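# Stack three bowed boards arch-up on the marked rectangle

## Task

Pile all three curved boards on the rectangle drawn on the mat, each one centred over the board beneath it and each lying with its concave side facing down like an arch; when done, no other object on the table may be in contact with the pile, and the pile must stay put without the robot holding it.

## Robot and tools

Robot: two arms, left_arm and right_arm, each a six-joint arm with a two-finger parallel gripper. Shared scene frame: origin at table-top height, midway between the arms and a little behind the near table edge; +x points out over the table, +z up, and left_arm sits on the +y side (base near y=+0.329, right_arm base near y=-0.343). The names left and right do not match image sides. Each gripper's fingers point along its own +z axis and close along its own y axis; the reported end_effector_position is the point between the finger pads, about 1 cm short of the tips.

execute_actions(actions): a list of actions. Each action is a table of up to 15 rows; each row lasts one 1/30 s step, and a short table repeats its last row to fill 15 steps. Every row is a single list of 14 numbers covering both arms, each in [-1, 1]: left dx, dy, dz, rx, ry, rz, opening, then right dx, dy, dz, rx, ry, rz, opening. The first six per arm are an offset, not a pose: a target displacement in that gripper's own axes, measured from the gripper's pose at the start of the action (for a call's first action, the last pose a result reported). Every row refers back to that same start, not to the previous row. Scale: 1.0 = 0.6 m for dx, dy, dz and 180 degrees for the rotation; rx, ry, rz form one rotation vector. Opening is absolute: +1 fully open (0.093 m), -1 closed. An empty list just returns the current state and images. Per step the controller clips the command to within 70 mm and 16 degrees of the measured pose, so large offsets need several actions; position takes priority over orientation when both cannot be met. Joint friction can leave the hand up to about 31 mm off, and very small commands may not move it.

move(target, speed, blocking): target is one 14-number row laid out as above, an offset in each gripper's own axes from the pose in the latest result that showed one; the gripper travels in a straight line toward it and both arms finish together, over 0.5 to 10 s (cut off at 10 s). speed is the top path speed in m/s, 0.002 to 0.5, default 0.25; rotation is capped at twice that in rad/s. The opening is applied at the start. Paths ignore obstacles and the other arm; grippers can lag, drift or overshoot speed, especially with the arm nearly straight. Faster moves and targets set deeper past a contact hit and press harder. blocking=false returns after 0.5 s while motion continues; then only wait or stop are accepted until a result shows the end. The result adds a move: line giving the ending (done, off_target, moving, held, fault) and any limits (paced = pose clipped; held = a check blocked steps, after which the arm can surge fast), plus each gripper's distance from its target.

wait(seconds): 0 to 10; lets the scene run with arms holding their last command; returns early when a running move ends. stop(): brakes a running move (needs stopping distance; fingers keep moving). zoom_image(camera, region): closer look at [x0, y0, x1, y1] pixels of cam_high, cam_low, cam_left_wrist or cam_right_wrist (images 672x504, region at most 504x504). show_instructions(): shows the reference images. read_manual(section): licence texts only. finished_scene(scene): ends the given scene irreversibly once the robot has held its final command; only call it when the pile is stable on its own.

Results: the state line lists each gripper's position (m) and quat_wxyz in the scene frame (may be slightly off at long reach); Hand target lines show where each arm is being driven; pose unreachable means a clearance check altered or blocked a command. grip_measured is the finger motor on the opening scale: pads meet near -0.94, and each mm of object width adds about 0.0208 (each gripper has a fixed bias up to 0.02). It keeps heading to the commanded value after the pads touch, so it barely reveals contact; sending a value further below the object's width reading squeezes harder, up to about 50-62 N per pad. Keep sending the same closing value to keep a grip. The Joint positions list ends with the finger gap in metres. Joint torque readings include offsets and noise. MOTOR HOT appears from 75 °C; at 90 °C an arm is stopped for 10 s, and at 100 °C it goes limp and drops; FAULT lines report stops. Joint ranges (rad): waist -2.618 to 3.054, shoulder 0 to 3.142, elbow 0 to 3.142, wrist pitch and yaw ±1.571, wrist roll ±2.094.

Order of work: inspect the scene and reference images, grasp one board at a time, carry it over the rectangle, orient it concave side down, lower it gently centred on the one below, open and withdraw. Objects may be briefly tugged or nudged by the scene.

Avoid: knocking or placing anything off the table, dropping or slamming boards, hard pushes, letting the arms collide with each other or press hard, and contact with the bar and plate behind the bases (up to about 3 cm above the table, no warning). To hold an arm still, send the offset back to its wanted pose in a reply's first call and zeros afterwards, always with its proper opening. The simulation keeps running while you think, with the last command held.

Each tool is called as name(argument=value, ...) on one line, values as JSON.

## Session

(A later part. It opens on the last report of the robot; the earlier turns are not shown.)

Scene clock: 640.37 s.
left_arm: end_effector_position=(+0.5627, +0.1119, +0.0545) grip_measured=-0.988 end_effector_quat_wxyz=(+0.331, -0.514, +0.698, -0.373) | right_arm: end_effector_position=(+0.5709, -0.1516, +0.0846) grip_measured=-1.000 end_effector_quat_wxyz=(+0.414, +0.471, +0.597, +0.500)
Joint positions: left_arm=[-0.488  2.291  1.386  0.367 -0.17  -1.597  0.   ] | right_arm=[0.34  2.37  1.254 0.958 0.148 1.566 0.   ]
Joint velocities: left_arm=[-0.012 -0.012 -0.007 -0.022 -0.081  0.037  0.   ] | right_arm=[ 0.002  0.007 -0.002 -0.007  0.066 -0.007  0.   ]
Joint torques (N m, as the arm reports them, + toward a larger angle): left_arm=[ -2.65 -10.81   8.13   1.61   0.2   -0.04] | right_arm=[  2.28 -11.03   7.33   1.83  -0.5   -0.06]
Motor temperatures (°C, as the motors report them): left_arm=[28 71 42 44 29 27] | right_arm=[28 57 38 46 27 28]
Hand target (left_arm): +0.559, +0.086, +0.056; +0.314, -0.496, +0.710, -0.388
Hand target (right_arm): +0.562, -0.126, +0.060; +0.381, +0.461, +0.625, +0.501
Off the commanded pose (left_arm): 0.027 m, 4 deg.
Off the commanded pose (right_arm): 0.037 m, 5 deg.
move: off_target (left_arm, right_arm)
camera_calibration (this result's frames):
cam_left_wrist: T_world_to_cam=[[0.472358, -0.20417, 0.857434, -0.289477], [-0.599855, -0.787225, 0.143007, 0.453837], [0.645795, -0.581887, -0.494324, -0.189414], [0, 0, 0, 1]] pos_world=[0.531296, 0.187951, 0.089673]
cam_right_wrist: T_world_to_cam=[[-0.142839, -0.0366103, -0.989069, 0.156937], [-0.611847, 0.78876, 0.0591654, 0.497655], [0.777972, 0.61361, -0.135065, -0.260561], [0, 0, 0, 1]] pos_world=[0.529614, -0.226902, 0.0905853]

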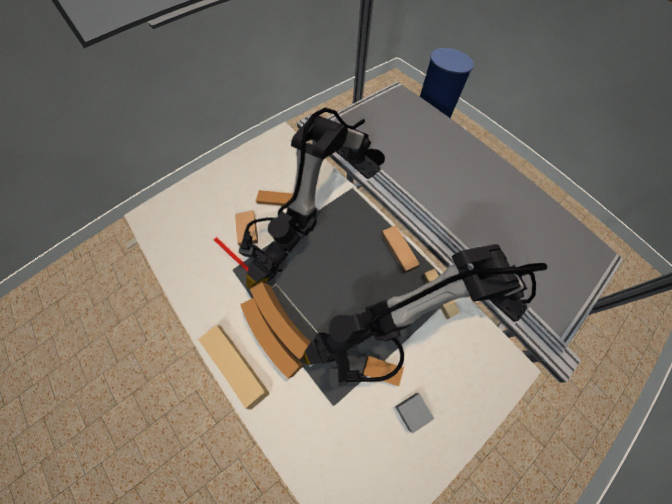

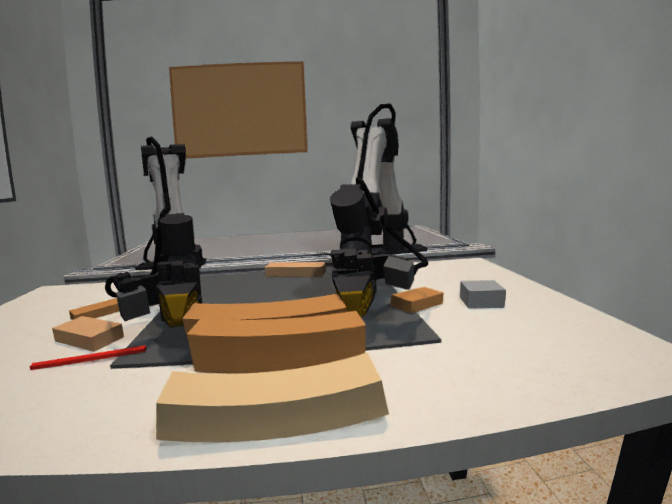

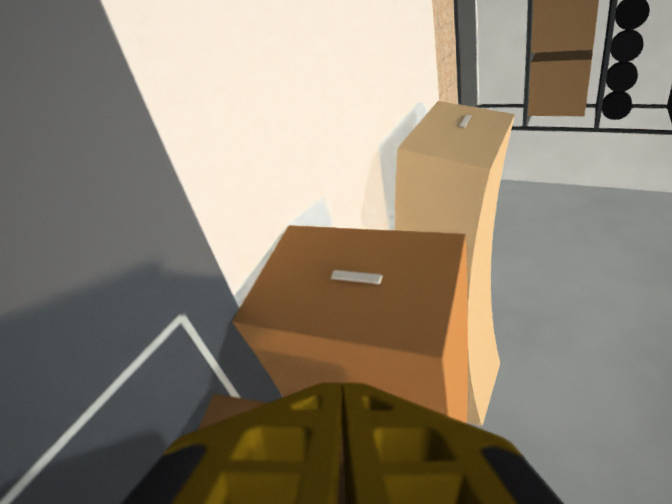

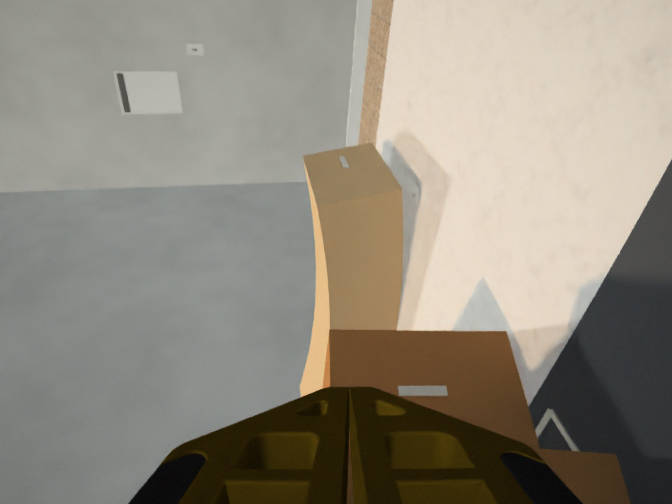

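move(target=[0.092,0.042,-0.083,0,0,0,-1,0.09,-0.035,-0.09,0,0,0,-1], speed=0.03)

Scene clock: 645.33 s.
left_arm: end_effector_position=(+0.5097, +0.1144, +0.0499) grip_measured=-0.988 end_effector_quat_wxyz=(+0.368, -0.549, +0.673, -0.334) | right_arm: end_effector_position=(+0.5201, -0.1503, +0.0827) grip_measured=-1.000 end_effector_quat_wxyz=(+0.459, +0.502, +0.553, +0.481)
Joint positions: left_arm=[-0.587  2.181  1.18   0.416 -0.386 -1.683  0.   ] | right_arm=[0.444 2.315 1.049 1.143 0.391 1.588 0.   ]
Joint velocities: left_arm=[ 0.002 -0.007  0.022  0.037 -0.007 -0.081  0.   ] | right_arm=[-0.007 -0.012 -0.012  0.007  0.037  0.037  0.   ]
Joint torques (N m, as the arm reports them, + toward a larger angle): left_arm=[ -4.24 -11.76   4.7    1.8    0.65  -0.01] | right_arm=[  3.8  -13.4    4.17   1.78  -1.04  -0.08]
Motor temperatures (°C, as the motors report them): left_arm=[29 72 42 45 29 27] | right_arm=[28 57 38 46 27 28]
Hand target (left_arm): +0.494, +0.075, +0.054; +0.333, -0.514, +0.698, -0.371
Hand target (right_arm): +0.502, -0.113, +0.071; +0.413, +0.473, +0.596, +0.500
Off the commanded pose (left_arm): 0.045 m, 8 deg.
Off the commanded pose (right_arm): 0.044 m, 8 deg.
move: off_target (left_arm, right_arm)
camera_calibration (this result's frames):
cam_left_wrist: T_world_to_cam=[[0.495733, -0.184343, 0.848685, -0.273757], [-0.494119, -0.8635, 0.101063, 0.381617], [0.71421, -0.469452, -0.519153, -0.202552], [0, 0, 0, 1]] pos_world=[0.468939, 0.183973, 0.0886113]
cam_right_wrist: T_world_to_cam=[[-0.104589, -0.0149177, -0.994404, 0.131721], [-0.498444, 0.866024, 0.0394336, 0.419866], [0.86059, 0.499779, -0.0980127, -0.285244], [0, 0, 0, 1]] pos_world=[0.468534, -0.21909, 0.0864694]

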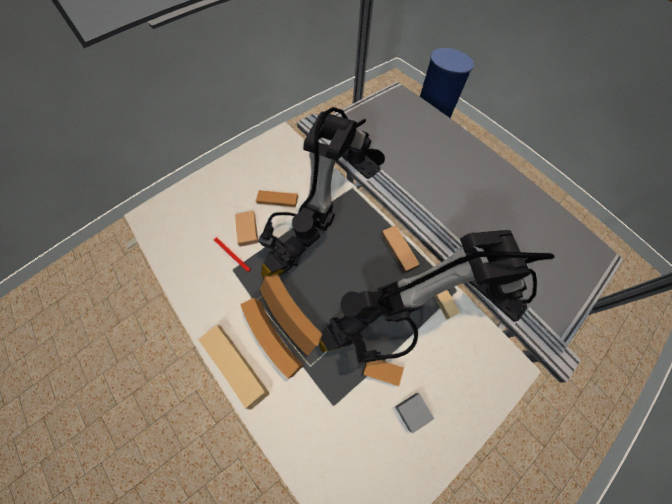

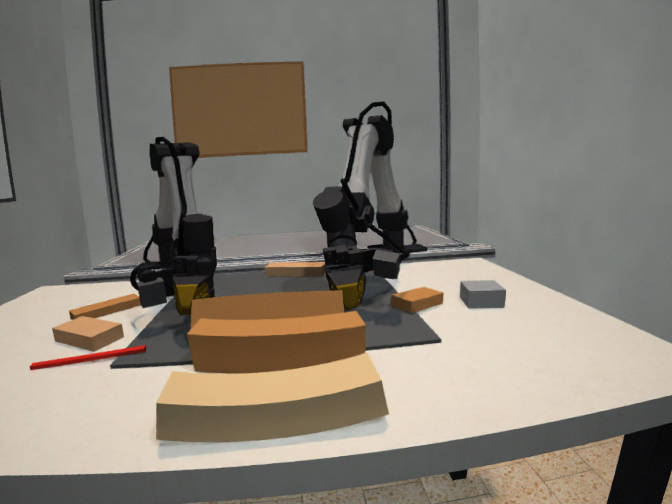

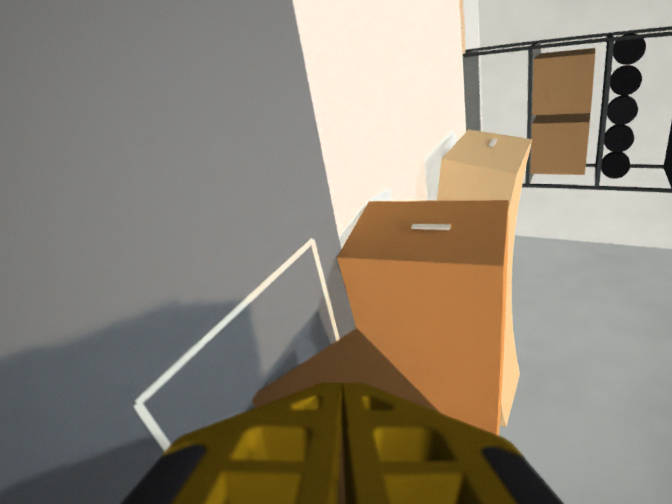

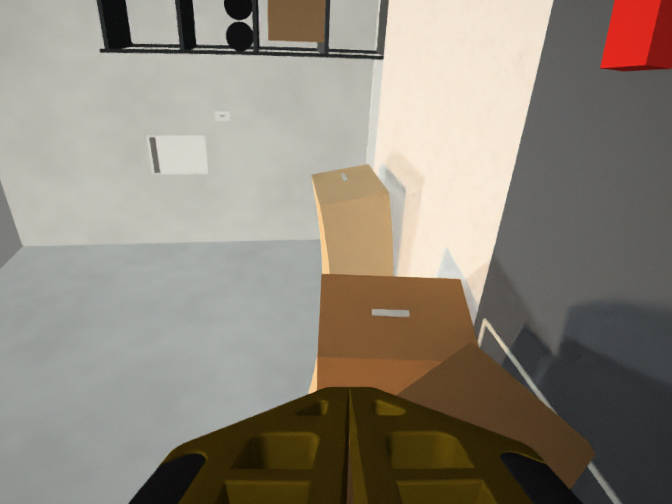

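move(target=[0.061,0.048,-0.031,0.006,0.038,0.023,-1,0.055,-0.039,-0.05,0,0.044,-0.005,-1], speed=0.03)

Scene clock: 653.73 s.
left_arm: end_effector_position=(+0.4793, +0.0892, +0.0299) grip_measured=-0.988 end_effector_quat_wxyz=(+0.345, -0.507, +0.708, -0.350) | right_arm: end_effector_position=(+0.4938, -0.1243, +0.0810) grip_measured=-1.000 end_effector_quat_wxyz=(+0.433, +0.467, +0.568, +0.522)
Joint positions: left_arm=[-0.64   2.181  1.073  0.527 -0.33  -1.643  0.   ] | right_arm=[0.487 2.315 0.964 1.266 0.317 1.587 0.   ]
Joint velocities: left_arm=[ 0.002 -0.012  0.007 -0.051  0.007  0.051  0.   ] | right_arm=[-0.007 -0.007 -0.002  0.037  0.007  0.007  0.   ]
Joint torques (N m, as the arm reports them, + toward a larger angle): left_arm=[ -0.85 -10.47   4.1    1.94  -0.1    0.  ] | right_arm=[  0.71 -10.85   3.37   2.16  -0.19  -0.14]
Motor temperatures (°C, as the motors report them): left_arm=[29 73 42 45 29 27] | right_arm=[28 58 38 46 27 28]
Hand target (left_arm): +0.475, +0.085, +0.030; +0.344, -0.500, +0.710, -0.358
Hand target (right_arm): +0.485, -0.121, +0.062; +0.423, +0.464, +0.587, +0.511
Off the commanded pose (left_arm): 0.007 m, 1 deg.
Off the commanded pose (right_arm): 0.021 m, 3 deg.
move: off_target (right_arm)
camera_calibration (this result's frames):
cam_left_wrist: T_world_to_cam=[[0.477956, -0.248826, 0.842404, -0.231869], [-0.59393, -0.798122, 0.101233, 0.388841], [0.647151, -0.548714, -0.529253, -0.163492], [0, 0, 0, 1]] pos_world=[0.447571, 0.162937, 0.0694352]
cam_right_wrist: T_world_to_cam=[[-0.072422, -0.00178944, -0.997372, 0.113643], [-0.596774, 0.801315, 0.0418958, 0.424674], [0.799135, 0.59824, -0.0591008, -0.236362], [0, 0, 0, 1]] pos_world=[0.45055, -0.198693, 0.0815828]

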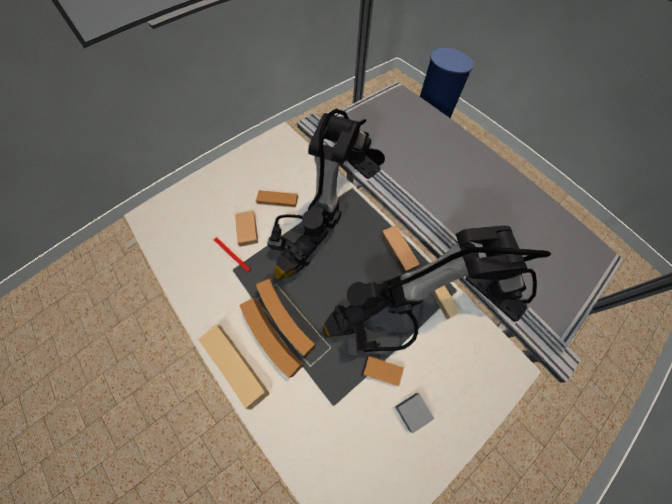

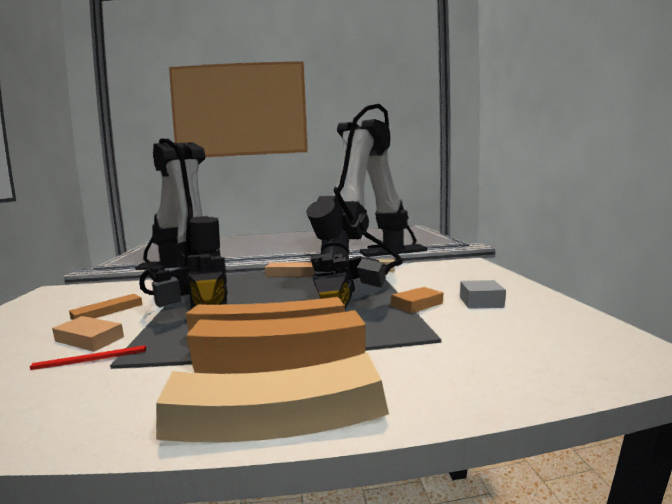

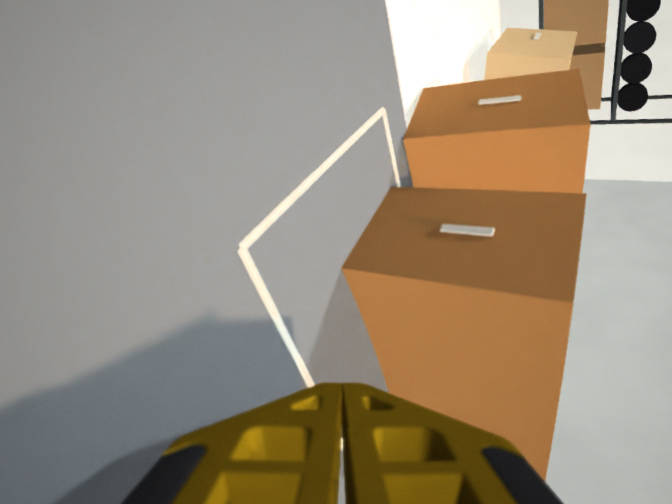

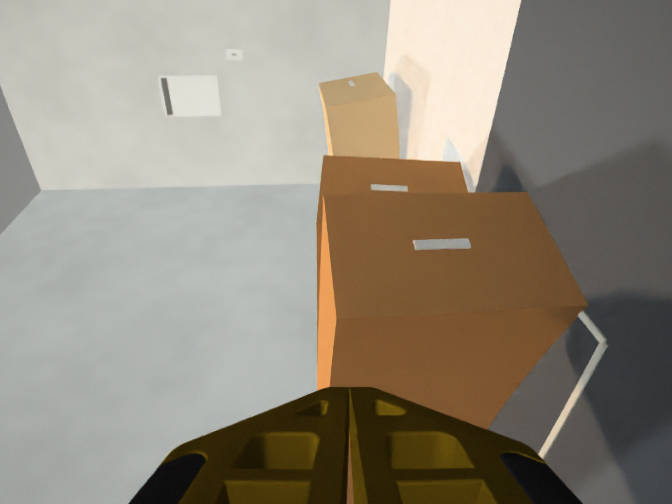

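move(target=[-0.08,-0.02,-0.02,0,0,0,-1,-0.08,-0.02,-0.02,0,0,0,-1], speed=0.1)

Scene clock: 658.10 s.
left_arm: end_effector_position=(+0.4908, +0.1277, +0.0530) grip_measured=-0.988 end_effector_quat_wxyz=(+0.347, -0.507, +0.703, -0.357) | right_arm: end_effector_position=(+0.4945, -0.1722, +0.0754) grip_measured=-1.000 end_effector_quat_wxyz=(+0.437, +0.468, +0.561, +0.525)
Joint positions: left_arm=[-0.539  2.096  1.026  0.52  -0.244 -1.589  0.   ] | right_arm=[0.375 2.315 0.876 1.371 0.214 1.58  0.   ]
Joint velocities: left_arm=[-0.002 -0.017  0.002 -0.007 -0.066  0.037  0.   ] | right_arm=[-0.002  0.002 -0.002 -0.022 -0.022 -0.022  0.   ]
Joint torques (N m, as the arm reports them, + toward a larger angle): left_arm=[  0.64 -11.26   4.26   1.57  -0.1    0.02] | right_arm=[ -0.57 -12.42   3.08   2.13  -0.09  -0.1 ]
Motor temperatures (°C, as the motors report them): left_arm=[29 73 42 45 29 27] | right_arm=[28 58 38 47 27 28]
Hand target (left_arm): +0.486, +0.134, +0.052; +0.345, -0.508, +0.707, -0.351
Hand target (right_arm): +0.490, -0.174, +0.071; +0.434, +0.466, +0.568, +0.521
Off the commanded pose (left_arm): 0.008 m, 1 deg.
Off the commanded pose (right_arm): 0.007 m, 1 deg.
move: done
camera_calibration (this result's frames):
cam_left_wrist: T_world_to_cam=[[0.467351, -0.239986, 0.850876, -0.243621], [-0.594386, -0.797753, 0.101469, 0.424222], [0.654438, -0.55317, -0.515474, -0.141318], [0, 0, 0, 1]] pos_world=[0.458492, 0.201786, 0.0914003]
cam_right_wrist: T_world_to_cam=[[-0.0596178, 0.00675202, -0.998198, 0.103223], [-0.590329, 0.806136, 0.0407105, 0.461361], [0.804958, 0.591692, -0.0440742, -0.213729], [0, 0, 0, 1]] pos_world=[0.450552, -0.246155, 0.074835]

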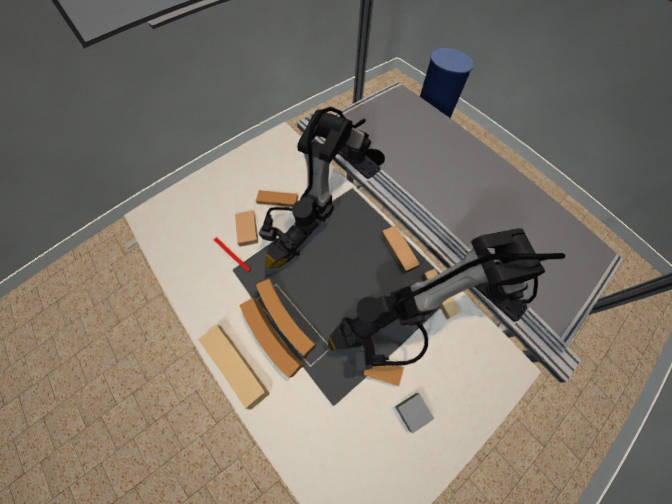

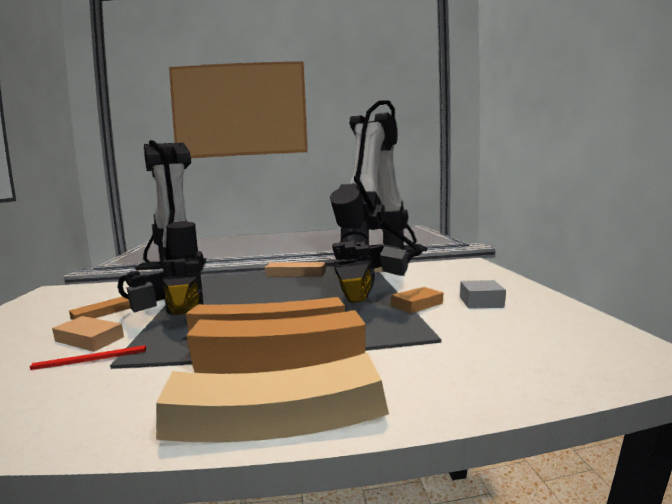

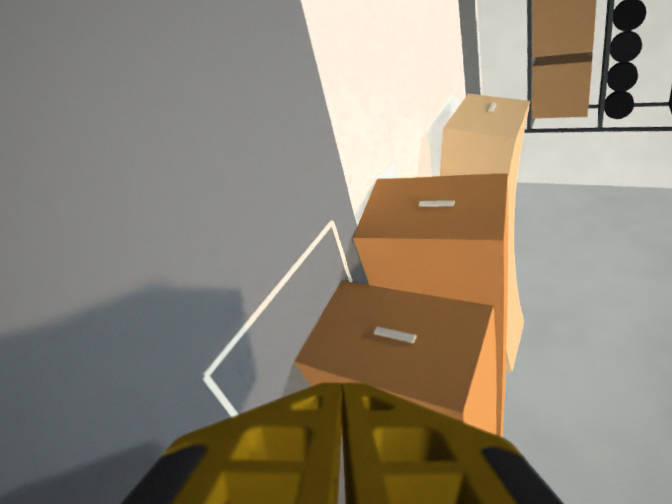

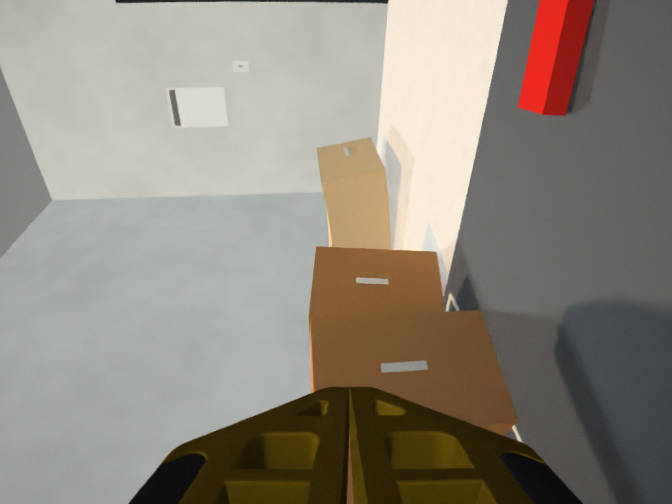

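move(target=[-0.04,-0.044,0.111,0,0,0,-1,-0.023,-0.034,0.125,0.11,0,0,-1], speed=0.08)

move(target=[0.1,0,0.012,0,0,0,-1,0.1,0,0.012,0,0,0,-1], speed=0.04)

Scene clock: 665.83 s.
left_arm: end_effector_position=(+0.5577, +0.1297, +0.0411) grip_measured=-0.988 end_effector_quat_wxyz=(+0.344, -0.507, +0.706, -0.356) | right_arm: end_effector_position=(+0.5683, -0.1704, +0.0645) grip_measured=-1.000 end_effector_quat_wxyz=(+0.363, +0.530, +0.635, +0.430)
Joint positions: left_arm=[-0.466  2.292  1.327  0.416 -0.176 -1.55   0.   ] | right_arm=[0.312 2.299 1.288 0.632 0.15  1.618 0.   ]
Joint velocities: left_arm=[-0.002  0.002 -0.002 -0.022 -0.037 -0.022  0.   ] | right_arm=[ 0.002 -0.002 -0.012 -0.022 -0.022 -0.037  0.   ]
Joint torques (N m, as the arm reports them, + toward a larger angle): left_arm=[  1.27 -10.81   7.98   1.65  -0.06  -0.02] | right_arm=[ -0.75 -12.21   7.91   1.76  -0.13   0.  ]
Motor temperatures (°C, as the motors report them): left_arm=[29 73 42 45 29 27] | right_arm=[28 59 37 47 27 28]
Hand target (left_arm): +0.565, +0.134, +0.045; +0.347, -0.507, +0.703, -0.357
Hand target (right_arm): +0.569, -0.173, +0.050; +0.352, +0.537, +0.641, +0.420
Off the commanded pose (left_arm): 0.010 m, 1 deg.
Off the commanded pose (right_arm): 0.015 m, 2 deg.
move: off_target (right_arm)
camera_calibration (this result's frames):
cam_left_wrist: T_world_to_cam=[[0.473056, -0.242576, 0.84698, -0.266978], [-0.59743, -0.794882, 0.106022, 0.467998], [0.64753, -0.556165, -0.520946, -0.185659], [0, 0, 0, 1]] pos_world=[0.526111, 0.203983, 0.0797881]
cam_right_wrist: T_world_to_cam=[[-0.354233, -0.0511744, -0.933756, 0.250068], [-0.554022, 0.815894, 0.165461, 0.476938], [0.753378, 0.575933, -0.317368, -0.23043], [0, 0, 0, 1]] pos_world=[0.526418, -0.243621, 0.081457]

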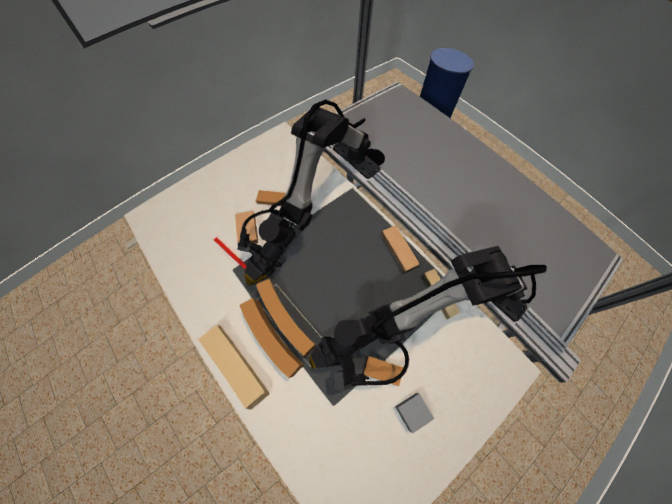

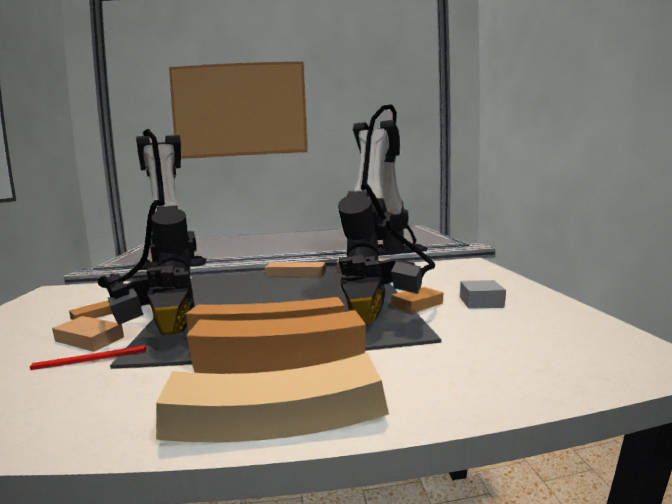

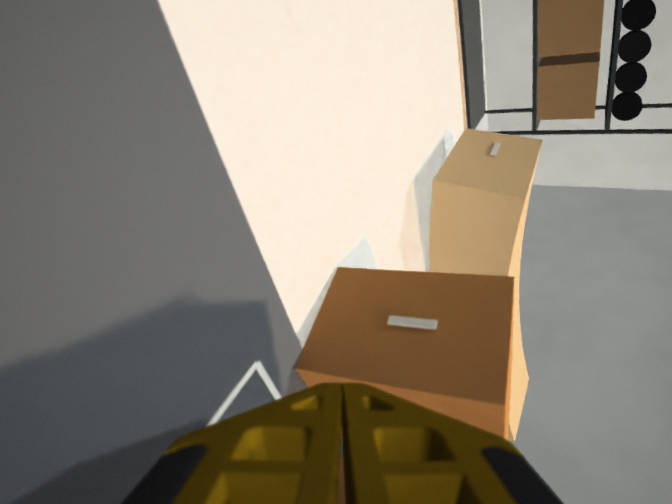

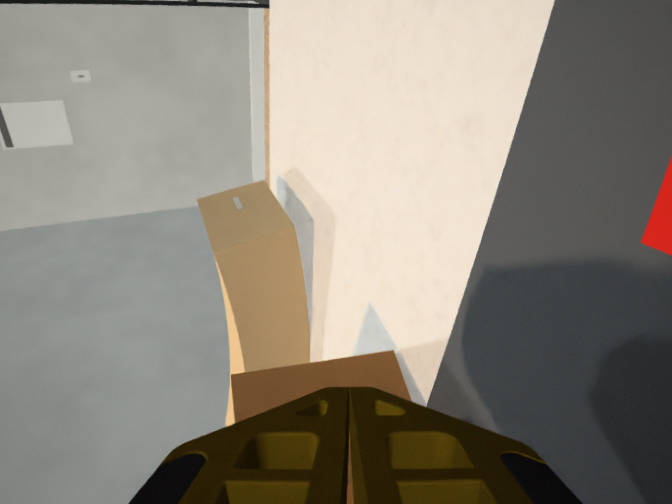

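Scene clock: 667.63 s.
left_arm: end_effector_position=(+0.5578, +0.1197, +0.0416) grip_measured=-0.988 end_effector_quat_wxyz=(+0.385, -0.542, +0.669, -0.333) | right_arm: end_effector_position=(+0.5699, -0.1583, +0.0739) grip_measured=-1.000 end_effector_quat_wxyz=(+0.404, +0.559, +0.600, +0.405)
Joint positions: left_arm=[-0.533  2.325  1.371  0.406 -0.365 -1.626  0.   ] | right_arm=[0.383 2.313 1.345 0.593 0.346 1.663 0.   ]
Joint velocities: left_arm=[-0.002 -0.002  0.012 -0.037 -0.037  0.007  0.   ] | right_arm=[0.002 0.002 0.007 0.051 0.081 0.037 0.   ]
Joint torques (N m, as the arm reports them, + toward a larger angle): left_arm=[-4.69 -9.85  8.1   1.58  0.67  0.  ] | right_arm=[  4.12 -11.93   8.8    1.87  -0.87  -0.08]
Motor temperatures (°C, as the motors report them): left_arm=[29 73 42 45 29 27] | right_arm=[28 59 38 47 27 28]
Hand target (left_arm): +0.545, +0.074, +0.032; +0.345, -0.507, +0.706, -0.355
Hand target (right_arm): +0.559, -0.112, +0.061; +0.362, +0.531, +0.634, +0.430
Off the commanded pose (left_arm): 0.051 m, 8 deg.
Off the commanded pose (right_arm): 0.050 m, 8 deg.
move: off_target (left_arm, right_arm)
camera_calibration (this result's frames):
cam_left_wrist: T_world_to_cam=[[0.471546, -0.199398, 0.859002, -0.274684], [-0.490512, -0.868809, 0.0675906, 0.410842], [0.732832, -0.453223, -0.50749, -0.251455], [0, 0, 0, 1]] pos_world=[0.515324, 0.188207, 0.0805744]
cam_right_wrist: T_world_to_cam=[[-0.336033, -0.0301055, -0.941369, 0.253644], [-0.44934, 0.883534, 0.132141, 0.419919], [0.827753, 0.467399, -0.310424, -0.295664], [0, 0, 0, 1]] pos_world=[0.518656, -0.225183, 0.0915029]

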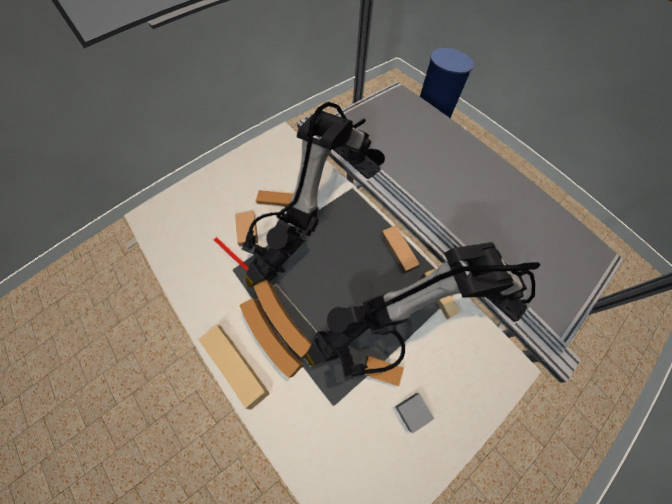

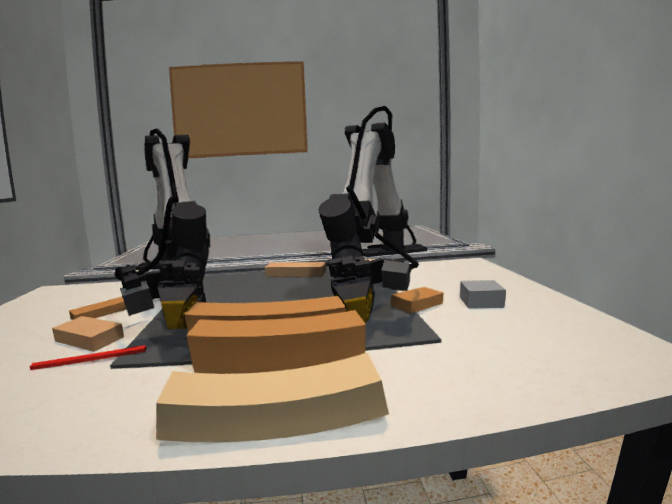

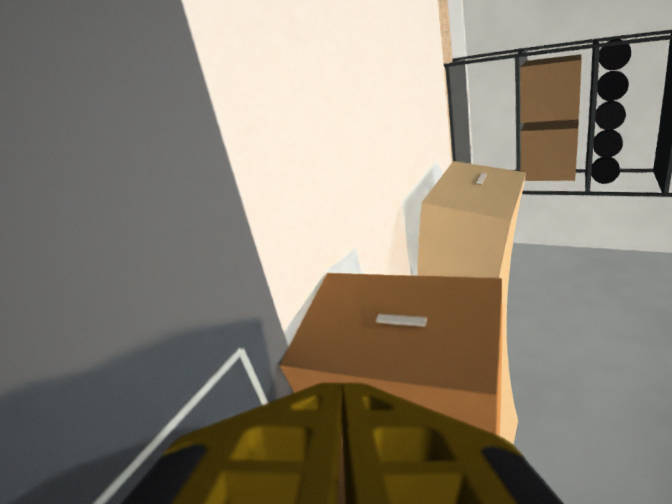

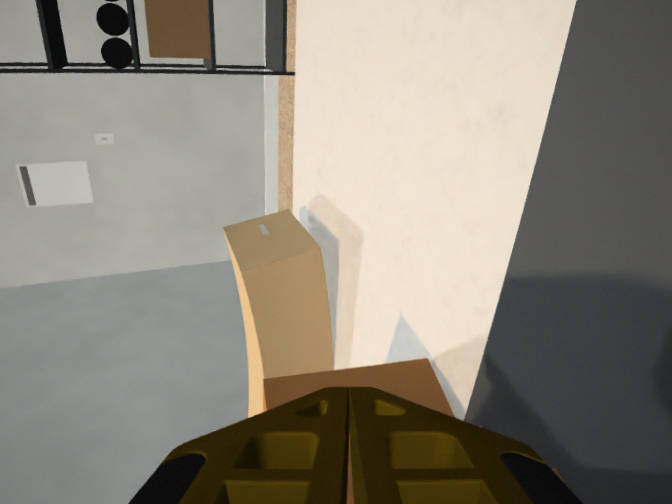

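move(target=[0.057,-0.029,-0.103,0.006,0.038,0.021,-1,0.06,0.02,-0.094,0,0.041,-0.015,-1], speed=0.03)

Scene clock: 673.03 s.
left_arm: end_effector_position=(+0.5139, +0.0872, +0.0791) grip_measured=-0.988 end_effector_quat_wxyz=(+0.364, -0.500, +0.699, -0.359) | right_arm: end_effector_position=(+0.5281, -0.1275, +0.1090) grip_measured=-1.000 end_effector_quat_wxyz=(+0.381, +0.524, +0.626, +0.434)
Joint positions: left_arm=[-0.607  2.146  1.228  0.387 -0.323 -1.601  0.   ] | right_arm=[0.448 2.142 1.195 0.592 0.299 1.649 0.   ]
Joint velocities: left_arm=[ 0.002  0.007 -0.002 -0.037  0.007 -0.051  0.   ] | right_arm=[-0.002 -0.002 -0.012 -0.007 -0.022  0.007  0.   ]
Joint torques (N m, as the arm reports them, + toward a larger angle): left_arm=[ -0.61 -12.12   4.84   1.66  -0.17   0.02] | right_arm=[  0.63 -14.11   5.4    1.92  -0.07  -0.07]
Motor temperatures (°C, as the motors report them): left_arm=[29 74 42 45 29 27] | right_arm=[28 60 38 47 27 28]
Hand target (left_arm): +0.508, +0.085, +0.081; +0.361, -0.495, +0.705, -0.358
Hand target (right_arm): +0.520, -0.123, +0.104; +0.373, +0.518, +0.638, +0.430
Off the commanded pose (left_arm): 0.007 m, 1 deg.
Off the commanded pose (right_arm): 0.011 m, 2 deg.
move: off_target (right_arm)
camera_calibration (this result's frames):
cam_left_wrist: T_world_to_cam=[[0.439713, -0.251696, 0.862149, -0.27203], [-0.592996, -0.802311, 0.0682122, 0.405306], [0.674543, -0.541245, -0.502041, -0.177838], [0, 0, 0, 1]] pos_world=[0.479919, 0.160458, 0.117602]
cam_right_wrist: T_world_to_cam=[[-0.31914, -0.0569334, -0.945996, 0.261657], [-0.548204, 0.825333, 0.13527, 0.413775], [0.77306, 0.561769, -0.294608, -0.225381], [0, 0, 0, 1]] pos_world=[0.484572, -0.199993, 0.125156]

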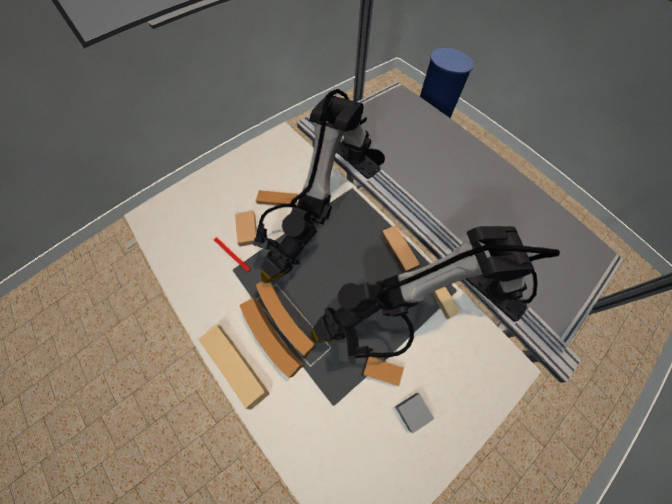

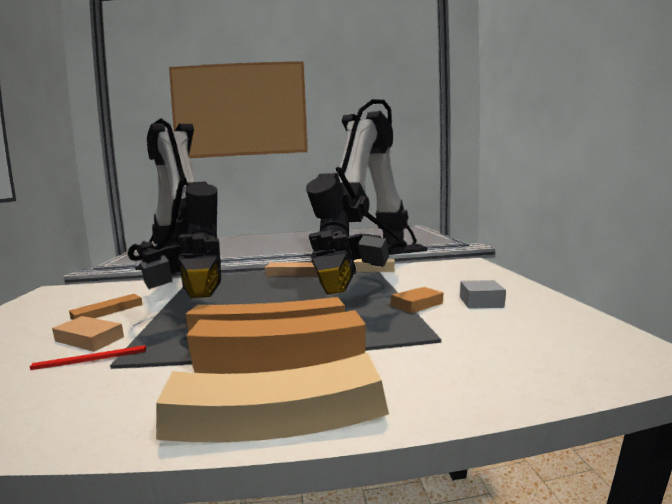

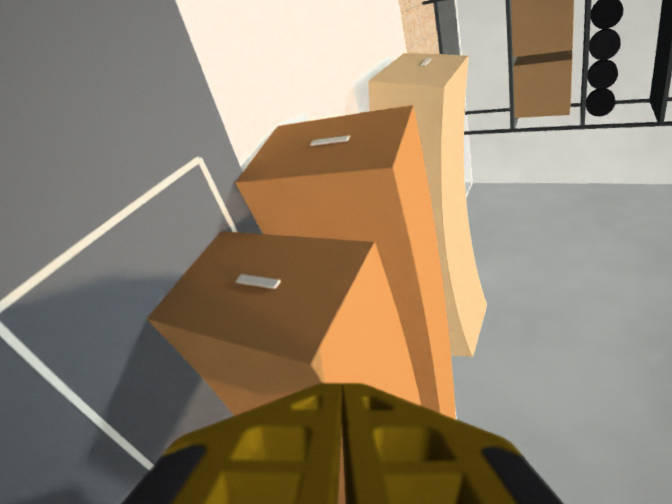

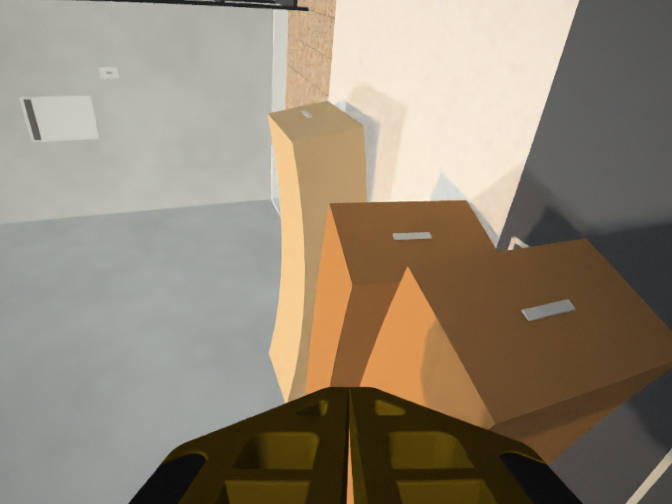

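move(target=[-0.08,0.08,-0.466,0,0,0,-1,-0.017,0.048,-0.014,0.267,0.106,0.107,0.6], speed=0.15)

Scene clock: 691.87 s.
left_arm: end_effector_position=(+0.2677, +0.1819, +0.1793) grip_measured=-0.988 end_effector_quat_wxyz=(+0.366, -0.500, +0.696, -0.363) | right_arm: end_effector_position=(+0.5327, -0.1335, +0.1531) grip_measured=+0.598 end_effector_quat_wxyz=(-0.027, +0.649, +0.704, +0.288)
Joint positions: left_arm=[-0.862  0.91   0.499 -0.172 -0.541 -1.749  0.   ] | right_arm=[ 0.254  2.438  2.422 -1.068 -0.335  1.847  0.074]
Joint velocities: left_arm=[-0.012 -0.012  0.012  0.007 -0.081  0.007  0.   ] | right_arm=[ 0.017 -0.002  0.012 -0.081  0.022 -0.022 -0.   ]
Joint torques (N m, as the arm reports them, + toward a larger angle): left_arm=[-0.84 -2.84  5.97  1.5  -0.4  -0.06] | right_arm=[ -0.88 -13.52   8.45   0.97  -0.23  -0.11]
Motor temperatures (°C, as the motors report them): left_arm=[29 75 42 45 29 27] | right_arm=[28 62 38 47 27 28]
Hand target (left_arm): +0.263, +0.184, +0.174; +0.366, -0.499, +0.699, -0.359
Hand target (right_arm): +0.532, -0.137, +0.138; -0.040, +0.653, +0.705, +0.274
Off the commanded pose (left_arm): 0.007 m, 1 deg.
Off the commanded pose (right_arm): 0.014 m, 2 deg.
MOTOR HOT: a motor of the left arm reached 75 °C. Now the hottest motor of the left arm, joint 2 (shoulder), reports 75 °C. The controller's stop level is 90 °C. To cool a motor, set the load down, stop pushing, or move to a pose that needs little force.
move: off_target (right_arm)
camera_calibration (this result's frames):
cam_left_wrist: T_world_to_cam=[[0.432197, -0.246625, 0.8674, -0.226114], [-0.593612, -0.801892, 0.0677782, 0.328644], [0.678845, -0.544192, -0.492975, 0.0875156], [0, 0, 0, 1]] pos_world=[0.233403, 0.255397, 0.217]
cam_right_wrist: T_world_to_cam=[[-0.92855, 0.0267696, -0.370241, 0.552196], [-0.276695, 0.614975, 0.738407, 0.15019], [0.247456, 0.788092, -0.563628, 0.138832], [0, 0, 0, 1]] pos_world=[0.519943, -0.216558, 0.171794]

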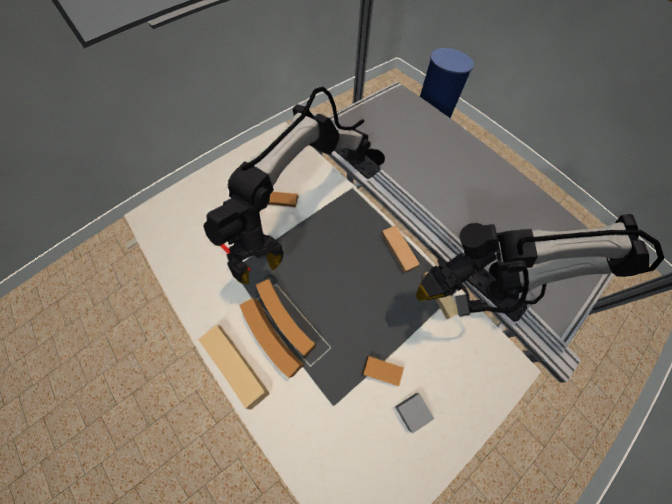

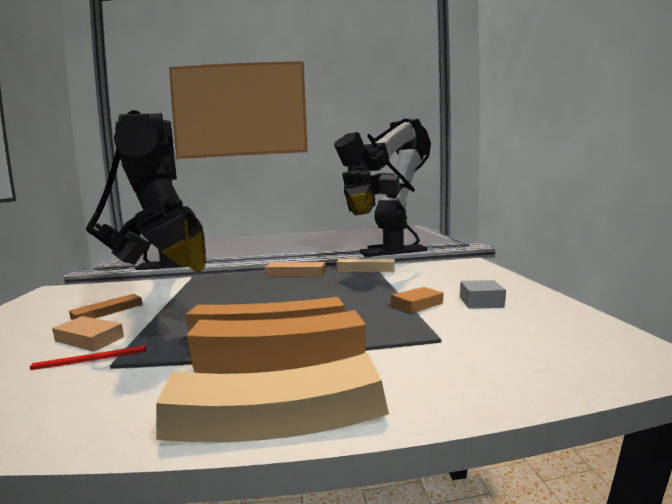

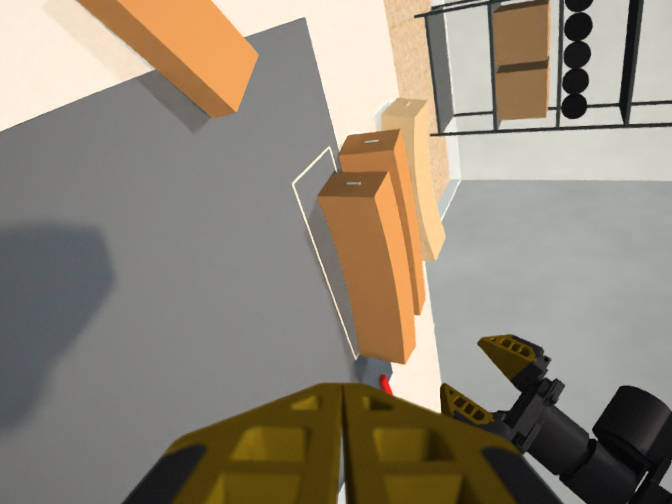

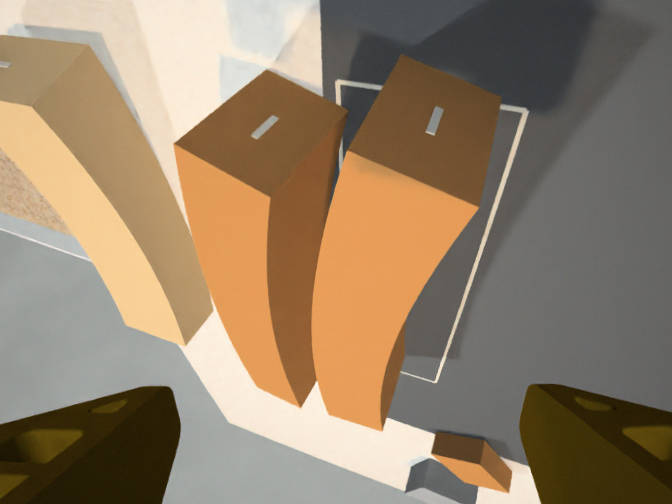

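move(target=[0,0,0,0,0,0,-1,0,-0.03,0.115,0.055,0,0,0.5], speed=0.06)

Scene clock: 697.23 s.
left_arm: end_effector_position=(+0.2677, +0.1820, +0.1791) grip_measured=-0.988 end_effector_quat_wxyz=(+0.366, -0.500, +0.696, -0.363) | right_arm: end_effector_position=(+0.5430, -0.1099, +0.1008) grip_measured=+0.502 end_effector_quat_wxyz=(-0.058, +0.646, +0.716, +0.257)
Joint positions: left_arm=[-0.862  0.91   0.499 -0.172 -0.541 -1.749  0.   ] | right_arm=[ 0.283  2.761  2.858 -1.263 -0.351  1.844  0.069]
Joint velocities: left_arm=[-0.012  0.002  0.002  0.051  0.007  0.037  0.   ] | right_arm=[ 0.007 -0.007 -0.002  0.022  0.037  0.022 -0.001]
Joint torques (N m, as the arm reports them, + toward a larger angle): left_arm=[-0.03 -1.81  7.2   1.59 -0.32 -0.04] | right_arm=[  0.39 -15.42   8.37   0.89  -0.39  -0.03]
Motor temperatures (°C, as the motors report them): left_arm=[29 72 42 45 29 27] | right_arm=[28 63 39 46 27 28]
Hand target (left_arm): +0.268, +0.182, +0.179; +0.366, -0.500, +0.696, -0.363
Hand target (right_arm): +0.537, -0.104, +0.088; -0.071, +0.645, +0.720, +0.247
Off the commanded pose (left_arm): 0.000 m, 0 deg.
Off the commanded pose (right_arm): 0.014 m, 5 deg.
MOTOR HOT: cleared. Now the hottest motor of the left arm, joint 2 (shoulder), reports 72 °C.
elbow stopped short (right arm): the move would have taken joint 3 (elbow) straighter than the controller allows; a more bent joint 3 avoids this.
move: off_target (right_arm)
camera_calibration (this result's frames):
cam_left_wrist: T_world_to_cam=[[0.4327, -0.246714, 0.867123, -0.22603], [-0.593176, -0.802217, 0.0677514, 0.328673], [0.678906, -0.543673, -0.493464, 0.0875316], [0, 0, 0, 1]] pos_world=[0.233338, 0.255491, 0.216921]
cam_right_wrist: T_world_to_cam=[[-0.955743, -0.013069, -0.293914, 0.54445], [-0.24008, 0.612083, 0.75347, 0.155465], [0.170052, 0.790686, -0.588131, 0.132925], [0, 0, 0, 1]] pos_world=[0.535073, -0.193144, 0.121061]

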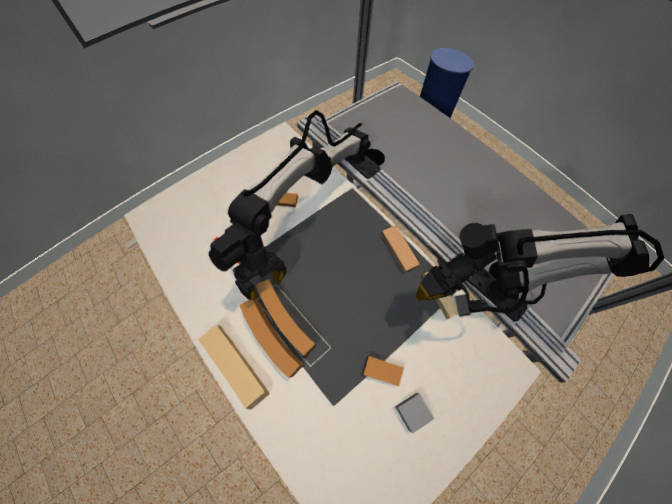

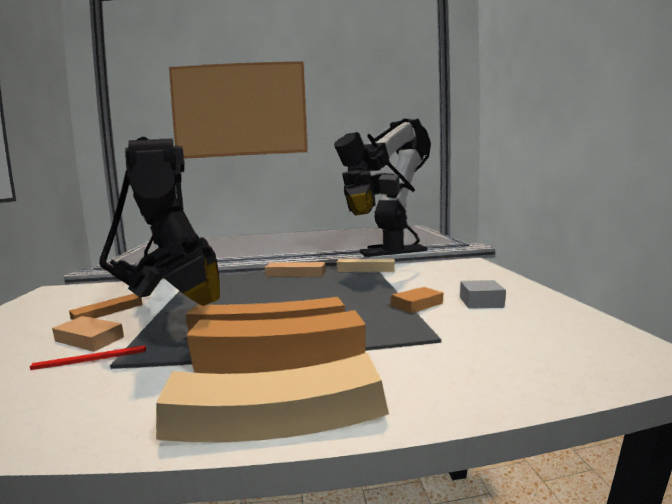

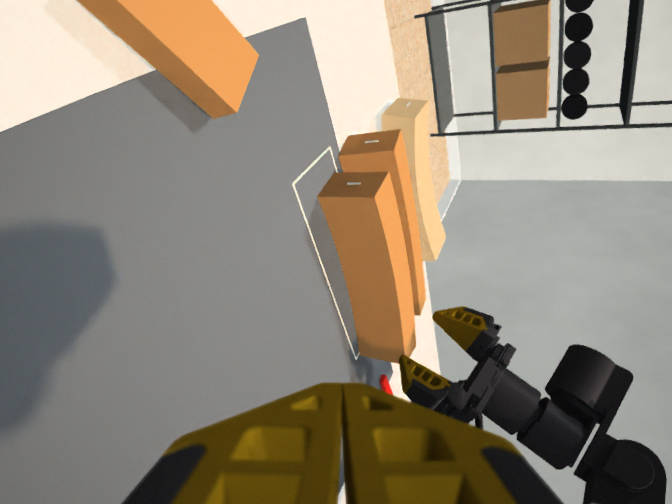

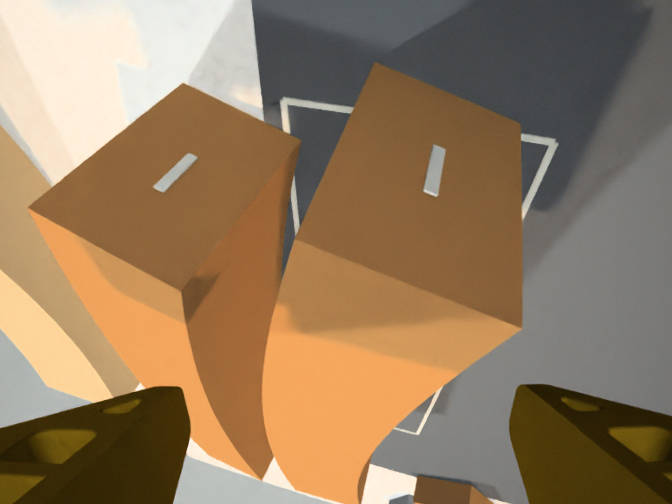

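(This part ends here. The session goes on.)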